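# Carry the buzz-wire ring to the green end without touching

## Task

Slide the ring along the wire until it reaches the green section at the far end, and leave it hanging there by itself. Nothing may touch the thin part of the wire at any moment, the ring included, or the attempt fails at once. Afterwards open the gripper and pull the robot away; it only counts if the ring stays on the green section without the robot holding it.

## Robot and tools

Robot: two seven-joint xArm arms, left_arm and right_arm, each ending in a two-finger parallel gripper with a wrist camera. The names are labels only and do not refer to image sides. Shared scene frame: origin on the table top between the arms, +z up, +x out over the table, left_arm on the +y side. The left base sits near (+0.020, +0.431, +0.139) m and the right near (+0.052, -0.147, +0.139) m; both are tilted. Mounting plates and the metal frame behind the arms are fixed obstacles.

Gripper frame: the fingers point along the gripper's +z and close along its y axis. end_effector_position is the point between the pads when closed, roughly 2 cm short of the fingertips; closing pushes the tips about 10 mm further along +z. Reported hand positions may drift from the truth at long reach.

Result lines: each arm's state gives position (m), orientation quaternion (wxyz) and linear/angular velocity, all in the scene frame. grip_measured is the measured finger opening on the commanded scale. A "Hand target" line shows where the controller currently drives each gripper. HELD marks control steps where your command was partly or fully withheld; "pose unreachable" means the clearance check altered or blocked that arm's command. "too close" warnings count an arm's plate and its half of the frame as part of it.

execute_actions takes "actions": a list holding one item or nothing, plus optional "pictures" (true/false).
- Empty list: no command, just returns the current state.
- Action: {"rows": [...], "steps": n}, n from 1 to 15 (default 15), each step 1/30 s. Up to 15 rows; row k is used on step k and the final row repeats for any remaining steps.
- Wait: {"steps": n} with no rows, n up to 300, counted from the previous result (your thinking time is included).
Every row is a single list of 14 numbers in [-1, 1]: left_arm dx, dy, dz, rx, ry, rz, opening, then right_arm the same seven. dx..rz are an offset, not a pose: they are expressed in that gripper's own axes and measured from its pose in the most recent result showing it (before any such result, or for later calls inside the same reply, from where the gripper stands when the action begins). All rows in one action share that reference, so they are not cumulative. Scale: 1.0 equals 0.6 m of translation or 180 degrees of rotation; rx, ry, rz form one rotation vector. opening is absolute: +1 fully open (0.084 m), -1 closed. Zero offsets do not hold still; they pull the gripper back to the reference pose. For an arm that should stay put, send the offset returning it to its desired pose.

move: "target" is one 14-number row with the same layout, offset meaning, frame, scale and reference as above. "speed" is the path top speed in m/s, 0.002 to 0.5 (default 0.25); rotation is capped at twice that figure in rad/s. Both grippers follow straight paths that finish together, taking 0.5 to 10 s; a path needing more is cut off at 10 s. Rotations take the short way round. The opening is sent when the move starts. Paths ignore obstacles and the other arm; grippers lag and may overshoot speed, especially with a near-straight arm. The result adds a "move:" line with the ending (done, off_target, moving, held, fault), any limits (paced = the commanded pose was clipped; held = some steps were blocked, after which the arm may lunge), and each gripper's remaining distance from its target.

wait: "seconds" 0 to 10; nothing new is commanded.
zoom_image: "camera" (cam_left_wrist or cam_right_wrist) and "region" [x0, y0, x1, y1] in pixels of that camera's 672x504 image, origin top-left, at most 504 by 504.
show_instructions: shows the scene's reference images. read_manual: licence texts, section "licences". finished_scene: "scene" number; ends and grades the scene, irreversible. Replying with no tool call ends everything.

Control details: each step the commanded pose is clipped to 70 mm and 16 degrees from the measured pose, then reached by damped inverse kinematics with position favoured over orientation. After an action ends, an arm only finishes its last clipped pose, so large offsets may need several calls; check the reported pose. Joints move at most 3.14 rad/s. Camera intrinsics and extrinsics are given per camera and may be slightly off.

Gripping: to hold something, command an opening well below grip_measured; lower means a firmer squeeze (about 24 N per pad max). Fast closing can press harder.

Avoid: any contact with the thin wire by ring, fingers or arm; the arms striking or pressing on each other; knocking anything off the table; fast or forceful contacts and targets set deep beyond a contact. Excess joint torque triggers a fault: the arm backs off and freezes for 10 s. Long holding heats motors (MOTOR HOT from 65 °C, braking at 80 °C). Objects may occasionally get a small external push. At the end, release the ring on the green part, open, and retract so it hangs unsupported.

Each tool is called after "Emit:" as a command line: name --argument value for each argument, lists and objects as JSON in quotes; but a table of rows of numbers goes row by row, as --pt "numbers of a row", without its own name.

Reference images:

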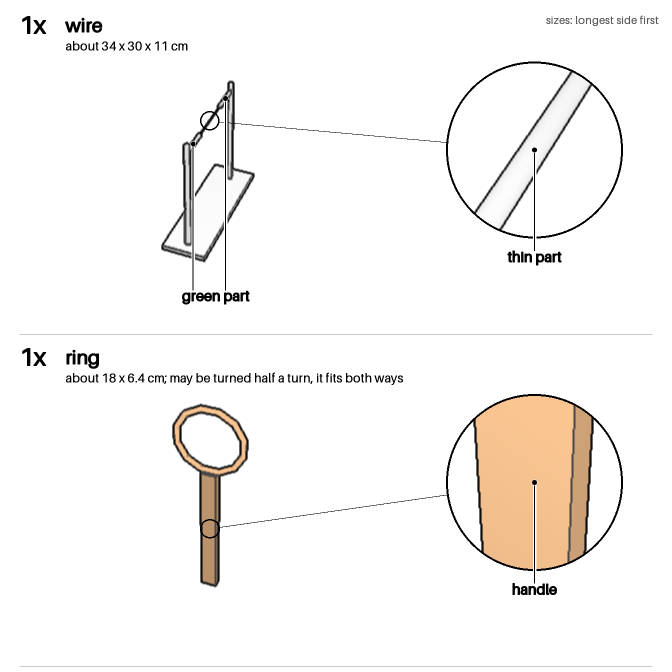

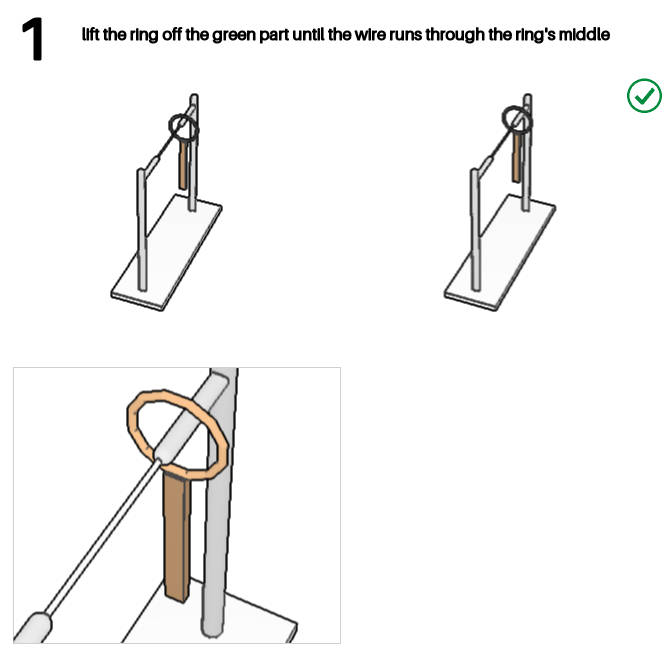

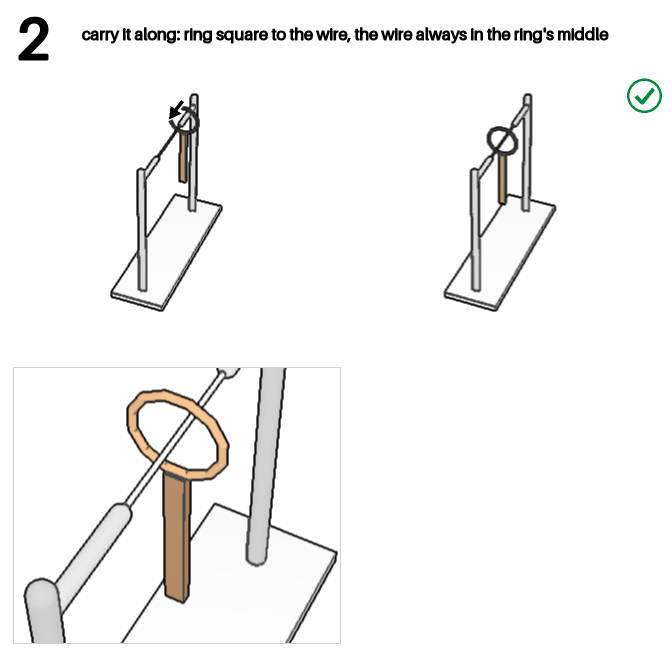

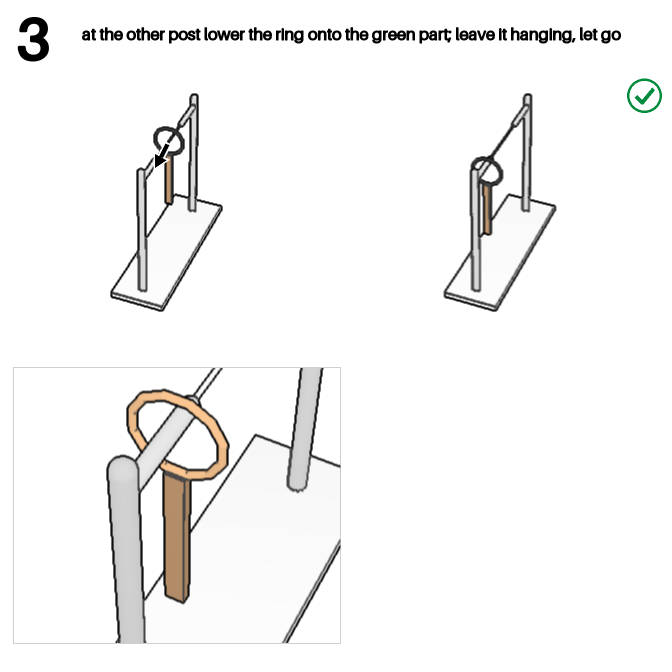

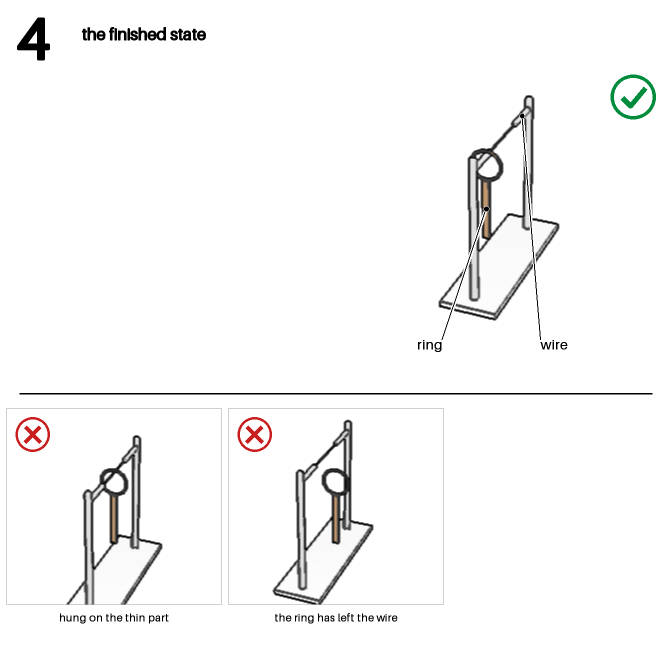

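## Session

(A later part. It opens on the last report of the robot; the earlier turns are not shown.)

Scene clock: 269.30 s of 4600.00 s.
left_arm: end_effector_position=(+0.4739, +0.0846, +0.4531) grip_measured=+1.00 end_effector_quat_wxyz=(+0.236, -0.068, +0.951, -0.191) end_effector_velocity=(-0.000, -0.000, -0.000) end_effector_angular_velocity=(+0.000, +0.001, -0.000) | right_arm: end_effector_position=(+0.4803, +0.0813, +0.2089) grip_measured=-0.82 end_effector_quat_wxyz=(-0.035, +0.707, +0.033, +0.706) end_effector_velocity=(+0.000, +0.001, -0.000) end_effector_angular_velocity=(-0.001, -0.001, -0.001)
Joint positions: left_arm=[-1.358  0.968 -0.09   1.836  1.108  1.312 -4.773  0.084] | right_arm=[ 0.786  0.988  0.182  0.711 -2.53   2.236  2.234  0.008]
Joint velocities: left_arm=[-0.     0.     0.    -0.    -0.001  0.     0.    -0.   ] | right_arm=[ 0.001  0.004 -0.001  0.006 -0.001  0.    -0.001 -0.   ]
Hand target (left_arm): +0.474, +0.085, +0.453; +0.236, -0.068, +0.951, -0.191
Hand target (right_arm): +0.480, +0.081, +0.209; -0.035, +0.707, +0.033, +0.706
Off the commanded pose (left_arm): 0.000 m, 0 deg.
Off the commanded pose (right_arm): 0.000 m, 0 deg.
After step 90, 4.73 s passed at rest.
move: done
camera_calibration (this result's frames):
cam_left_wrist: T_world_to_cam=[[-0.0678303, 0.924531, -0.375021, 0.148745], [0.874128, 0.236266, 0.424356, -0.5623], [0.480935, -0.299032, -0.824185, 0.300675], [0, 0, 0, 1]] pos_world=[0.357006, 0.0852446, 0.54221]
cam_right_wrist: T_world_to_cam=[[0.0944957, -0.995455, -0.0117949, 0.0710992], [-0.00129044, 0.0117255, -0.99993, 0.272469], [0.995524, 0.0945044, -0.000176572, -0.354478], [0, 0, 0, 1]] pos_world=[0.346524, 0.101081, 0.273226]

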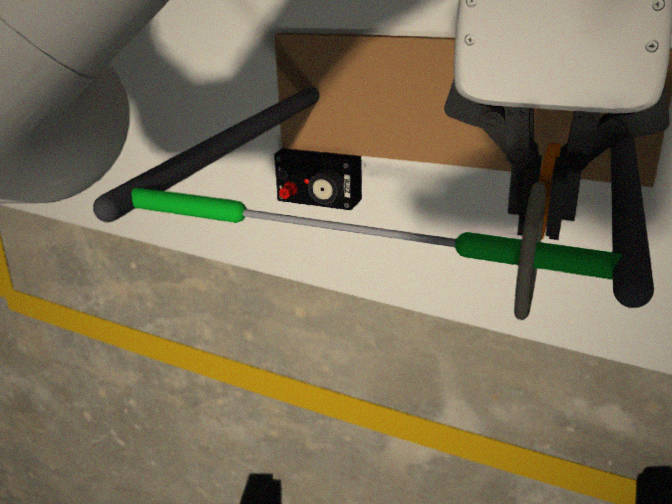

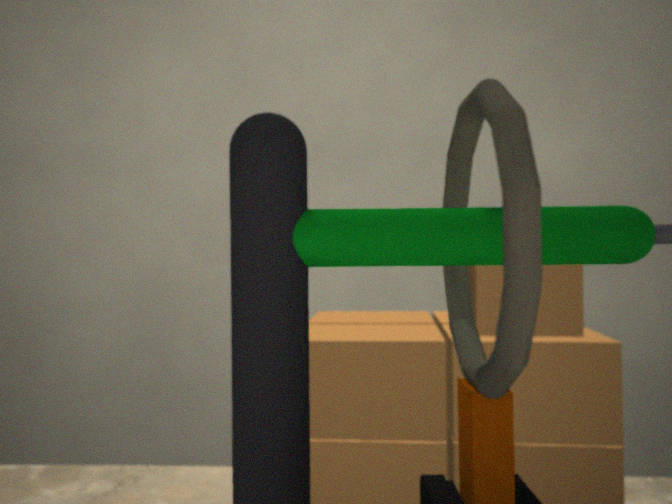

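Emit:
move --target '[0, 0, 0, 0, 0, 0, 1, -0.030, 0, 0.003, 0, 0, 0, -0.95]' --speed 0.025

Scene clock: 274.27 s of 4600.00 s.
left_arm: end_effector_position=(+0.4739, +0.0846, +0.4531) grip_measured=+1.00 end_effector_quat_wxyz=(+0.236, -0.068, +0.951, -0.191) end_effector_velocity=(-0.001, -0.000, -0.000) end_effector_angular_velocity=(-0.000, +0.001, -0.000) | right_arm: end_effector_position=(+0.4820, +0.0814, +0.1911) grip_measured=-0.82 end_effector_quat_wxyz=(-0.035, +0.707, +0.033, +0.706) end_effector_velocity=(-0.000, +0.001, +0.001) end_effector_angular_velocity=(+0.004, -0.003, +0.000)
Joint positions: left_arm=[-1.358  0.968 -0.09   1.836  1.108  1.312 -4.773  0.084] | right_arm=[ 0.774  1.018  0.149  0.724 -2.553  2.24   2.26   0.008]
Joint velocities: left_arm=[-0.     0.    -0.     0.    -0.002 -0.    -0.001  0.   ] | right_arm=[ 0.001  0.002 -0.     0.001 -0.002  0.002  0.003  0.   ]
Hand target (left_arm): +0.474, +0.085, +0.453; +0.236, -0.068, +0.951, -0.191
Hand target (right_arm): +0.482, +0.081, +0.191; -0.035, +0.707, +0.033, +0.706
Off the commanded pose (left_arm): 0.000 m, 0 deg.
Off the commanded pose (right_arm): 0.000 m, 0 deg.
After step 90, 0.93 s passed at rest.
move: done
camera_calibration (this result's frames):
cam_left_wrist: T_world_to_cam=[[-0.0678304, 0.924531, -0.375021, 0.148745], [0.874128, 0.236266, 0.424356, -0.5623], [0.480935, -0.299032, -0.824185, 0.300675], [0, 0, 0, 1]] pos_world=[0.357006, 0.0852446, 0.54221]
cam_right_wrist: T_world_to_cam=[[0.0945091, -0.995453, -0.0118906, 0.0708939], [-0.00135775, 0.0118152, -0.999929, 0.254638], [0.995523, 0.0945186, -0.000234934, -0.35624], [0, 0, 0, 1]] pos_world=[0.348291, 0.101234, 0.25538]

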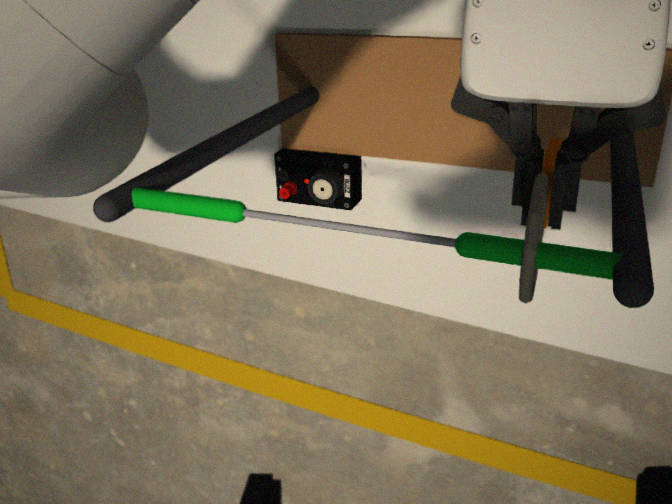

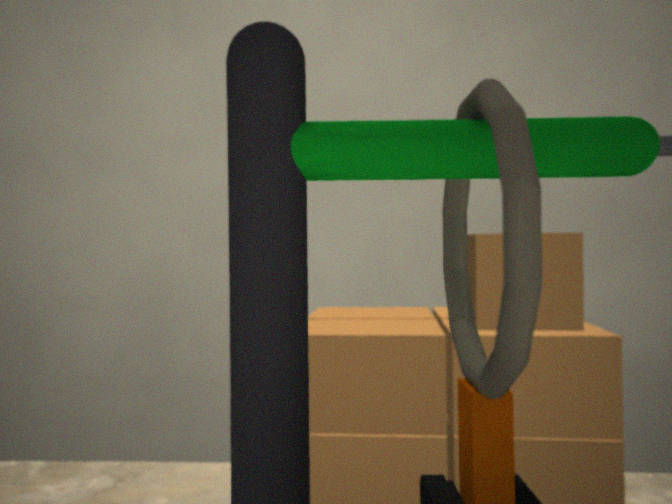

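Emit:
execute_actions --actions '[{"rows": [[0,0,0,0,0,0,1,0,0,0,0,0,0,-0.85],[0,0,0,0,0,0,1,0,0,0,0,0,0,-0.8],[0,0,0,0,0,0,1,0,0,0,0,0,0,-0.76],[0,0,0,0,0,0,1,0,0,0,0,0,0,-0.72],[0,0,0,0,0,0,1,0,0,0,0,0,0,-0.66],[0,0,0,0,0,0,1,0,0,0,0,0,0,-0.6],[0,0,0,0,0,0,1,0,0,0,0,0,0,-0.5],[0,0,0,0,0,0,1,0,0,0,0,0,0,-0.4],[0,0,0,0,0,0,1,0,0,0,0,0,0,-0.3]], "steps": 15}]' --pictures false

Emit:
move --target '[0, 0, 0, 0, 0, 0, 1, 0, 0, -0.1, 0, 0, 0, -0.3]' --speed 0.05

Scene clock: 283.70 s of 4600.00 s.
left_arm: end_effector_position=(+0.4739, +0.0846, +0.4531) grip_measured=+1.00 end_effector_quat_wxyz=(+0.236, -0.068, +0.951, -0.191) end_effector_velocity=(+0.000, +0.000, +0.000) end_effector_angular_velocity=(-0.001, -0.001, +0.001) | right_arm: end_effector_position=(+0.4820, +0.0814, +0.1911) grip_measured=-0.32 end_effector_quat_wxyz=(-0.035, +0.707, +0.033, +0.706) end_effector_velocity=(+0.000, +0.001, +0.001) end_effector_angular_velocity=(+0.002, -0.001, +0.000)
Joint positions: left_arm=[-1.358  0.968 -0.09   1.836  1.108  1.312 -4.773  0.084] | right_arm=[ 0.774  1.018  0.149  0.724 -2.553  2.24   2.26   0.03 ]
Joint velocities: left_arm=[ 0.    -0.001  0.    -0.     0.001 -0.    -0.    -0.   ] | right_arm=[ 0.001  0.     0.     0.001 -0.001 -0.001 -0.     0.006]
Hand target (left_arm): +0.474, +0.085, +0.453; +0.236, -0.068, +0.951, -0.191
Hand target (right_arm): +0.482, +0.081, +0.191; -0.035, +0.707, +0.033, +0.706
Off the commanded pose (left_arm): 0.000 m, 0 deg.
Off the commanded pose (right_arm): 0.000 m, 0 deg.
Steps of this call (steps 1 to 90: nothing new was sent; then 5.93 s passed at rest; steps 91 to 105: all 15 steps of this action). Readings (end_effector_position):
91: left_arm (+0.4739, +0.0846, +0.4531) | right_arm (+0.4821, +0.0814, +0.1909)
92: left_arm (+0.4739, +0.0846, +0.4531) | right_arm (+0.4821, +0.0814, +0.1909)
94: left_arm (+0.4739, +0.0846, +0.4531) | right_arm (+0.4821, +0.0814, +0.1910)
98: left_arm (+0.4739, +0.0846, +0.4531) | right_arm (+0.4821, +0.0815, +0.1912)
105: the state above

Scene clock: 285.50 s of 4600.00 s.
left_arm: end_effector_position=(+0.4739, +0.0846, +0.4531) grip_measured=+1.00 end_effector_quat_wxyz=(+0.236, -0.068, +0.951, -0.191) end_effector_velocity=(+0.000, +0.000, +0.000) end_effector_angular_velocity=(-0.000, +0.000, +0.001) | right_arm: end_effector_position=(+0.4226, +0.0757, +0.1910) grip_measured=-0.32 end_effector_quat_wxyz=(-0.035, +0.707, +0.033, +0.706) end_effector_velocity=(-0.001, -0.001, -0.000) end_effector_angular_velocity=(-0.001, -0.001, -0.002)
Joint positions: left_arm=[-1.358  0.968 -0.09   1.836  1.108  1.312 -4.773  0.084] | right_arm=[ 0.787  1.142  0.235  0.685 -2.451  2.412  2.319  0.03 ]
Joint velocities: left_arm=[-0.    -0.     0.     0.     0.     0.    -0.001  0.   ] | right_arm=[-0.     0.003  0.002 -0.001  0.003  0.005  0.001 -0.   ]
Hand target (left_arm): +0.474, +0.085, +0.453; +0.236, -0.068, +0.951, -0.191
Hand target (right_arm): +0.422, +0.076, +0.191; -0.035, +0.707, +0.033, +0.706
Off the commanded pose (left_arm): 0.000 m, 0 deg.
Off the commanded pose (right_arm): 0.000 m, 0 deg.
move: done
camera_calibration (this result's frames):
cam_left_wrist: T_world_to_cam=[[-0.0678304, 0.924531, -0.375021, 0.148745], [0.874128, 0.236266, 0.424356, -0.5623], [0.480935, -0.299032, -0.824185, 0.300675], [0, 0, 0, 1]] pos_world=[0.357006, 0.0852446, 0.54221]
cam_right_wrist: T_world_to_cam=[[0.0940598, -0.995493, -0.0120622, 0.0710815], [-0.00154803, 0.0119697, -0.999927, 0.254671], [0.995565, 0.0940716, -0.000415185, -0.296426], [0, 0, 0, 1]] pos_world=[0.28882, 0.0955981, 0.255387]

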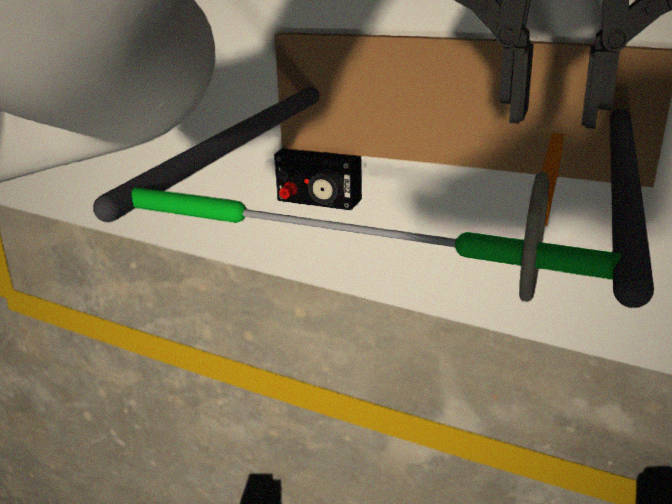

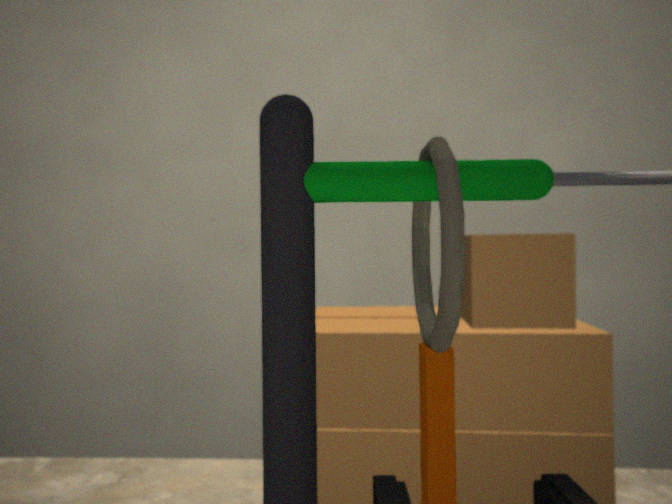

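Emit:
move --target '[0, 0, 0, 0, 0, 0, 1, -0.035, 0.144, -0.169, 0, -0.333, 0, -0.3]' --speed 0.2

Scene clock: 296.33 s of 4600.00 s.
left_arm: end_effector_position=(+0.4739, +0.0846, +0.4531) grip_measured=+1.00 end_effector_quat_wxyz=(+0.236, -0.068, +0.951, -0.191) end_effector_velocity=(+0.000, -0.000, -0.001) end_effector_angular_velocity=(+0.001, +0.004, +0.000) | right_arm: end_effector_position=(+0.3298, -0.0196, +0.1706) grip_measured=-0.32 end_effector_quat_wxyz=(-0.013, +0.965, +0.044, +0.259) end_effector_velocity=(-0.001, -0.001, +0.000) end_effector_angular_velocity=(+0.001, +0.009, +0.002)
Joint positions: left_arm=[-1.358  0.968 -0.09   1.836  1.108  1.312 -4.773  0.084] | right_arm=[ 0.167  0.872  1.119  0.519 -1.557  2.023  2.212  0.03 ]
Joint velocities: left_arm=[ 0.002  0.001 -0.    -0.    -0.002  0.    -0.     0.   ] | right_arm=[-0.009 -0.002  0.009 -0.002  0.006 -0.005 -0.004 -0.   ]
Hand target (left_arm): +0.474, +0.085, +0.453; +0.236, -0.068, +0.951, -0.191
Hand target (right_arm): +0.330, -0.020, +0.171; -0.013, +0.965, +0.044, +0.259
Off the commanded pose (left_arm): 0.000 m, 0 deg.
Off the commanded pose (right_arm): 0.001 m, 0 deg.
After step 90, 4.80 s passed at rest.
move: done
camera_calibration (this result's frames):
cam_left_wrist: T_world_to_cam=[[-0.0678301, 0.924531, -0.375021, 0.148744], [0.874128, 0.236265, 0.424356, -0.5623], [0.480935, -0.299032, -0.824185, 0.300675], [0, 0, 0, 1]] pos_world=[0.357006, 0.0852445, 0.54221]
cam_right_wrist: T_world_to_cam=[[0.0829122, -0.996533, -0.00686682, -0.0125388], [-0.862481, -0.0683036, -0.501458, 0.432526], [0.499251, 0.0474995, -0.865155, 0.115191], [0, 0, 0, 1]] pos_world=[0.316576, 0.0115762, 0.316465]

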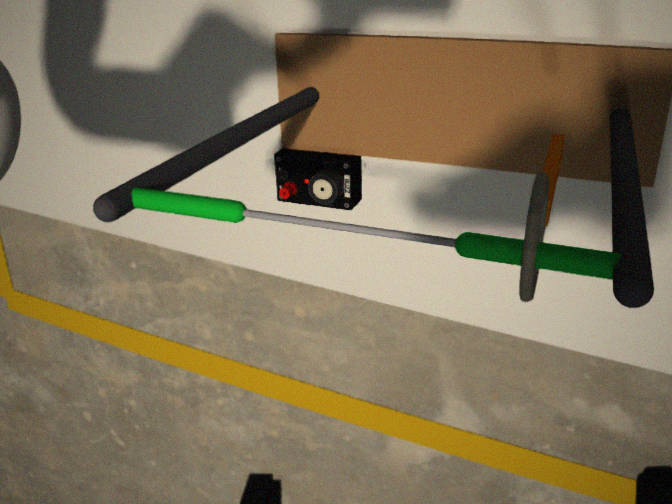

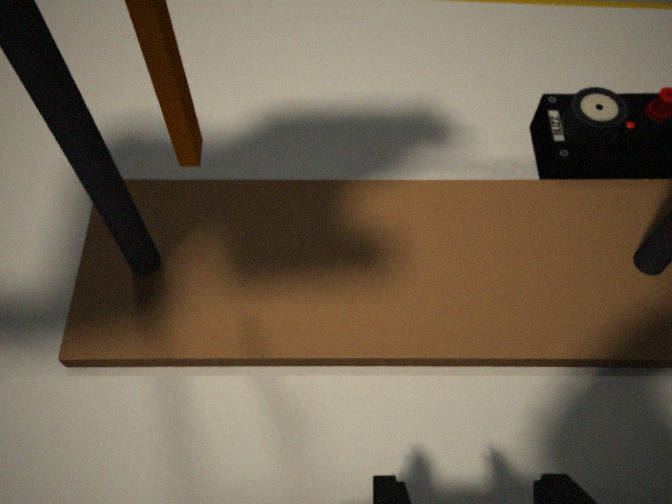

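The ring hangs on the far green part and both arms are clear.

Emit:
finished_scene --scene 1

The scene is finished: the task was done.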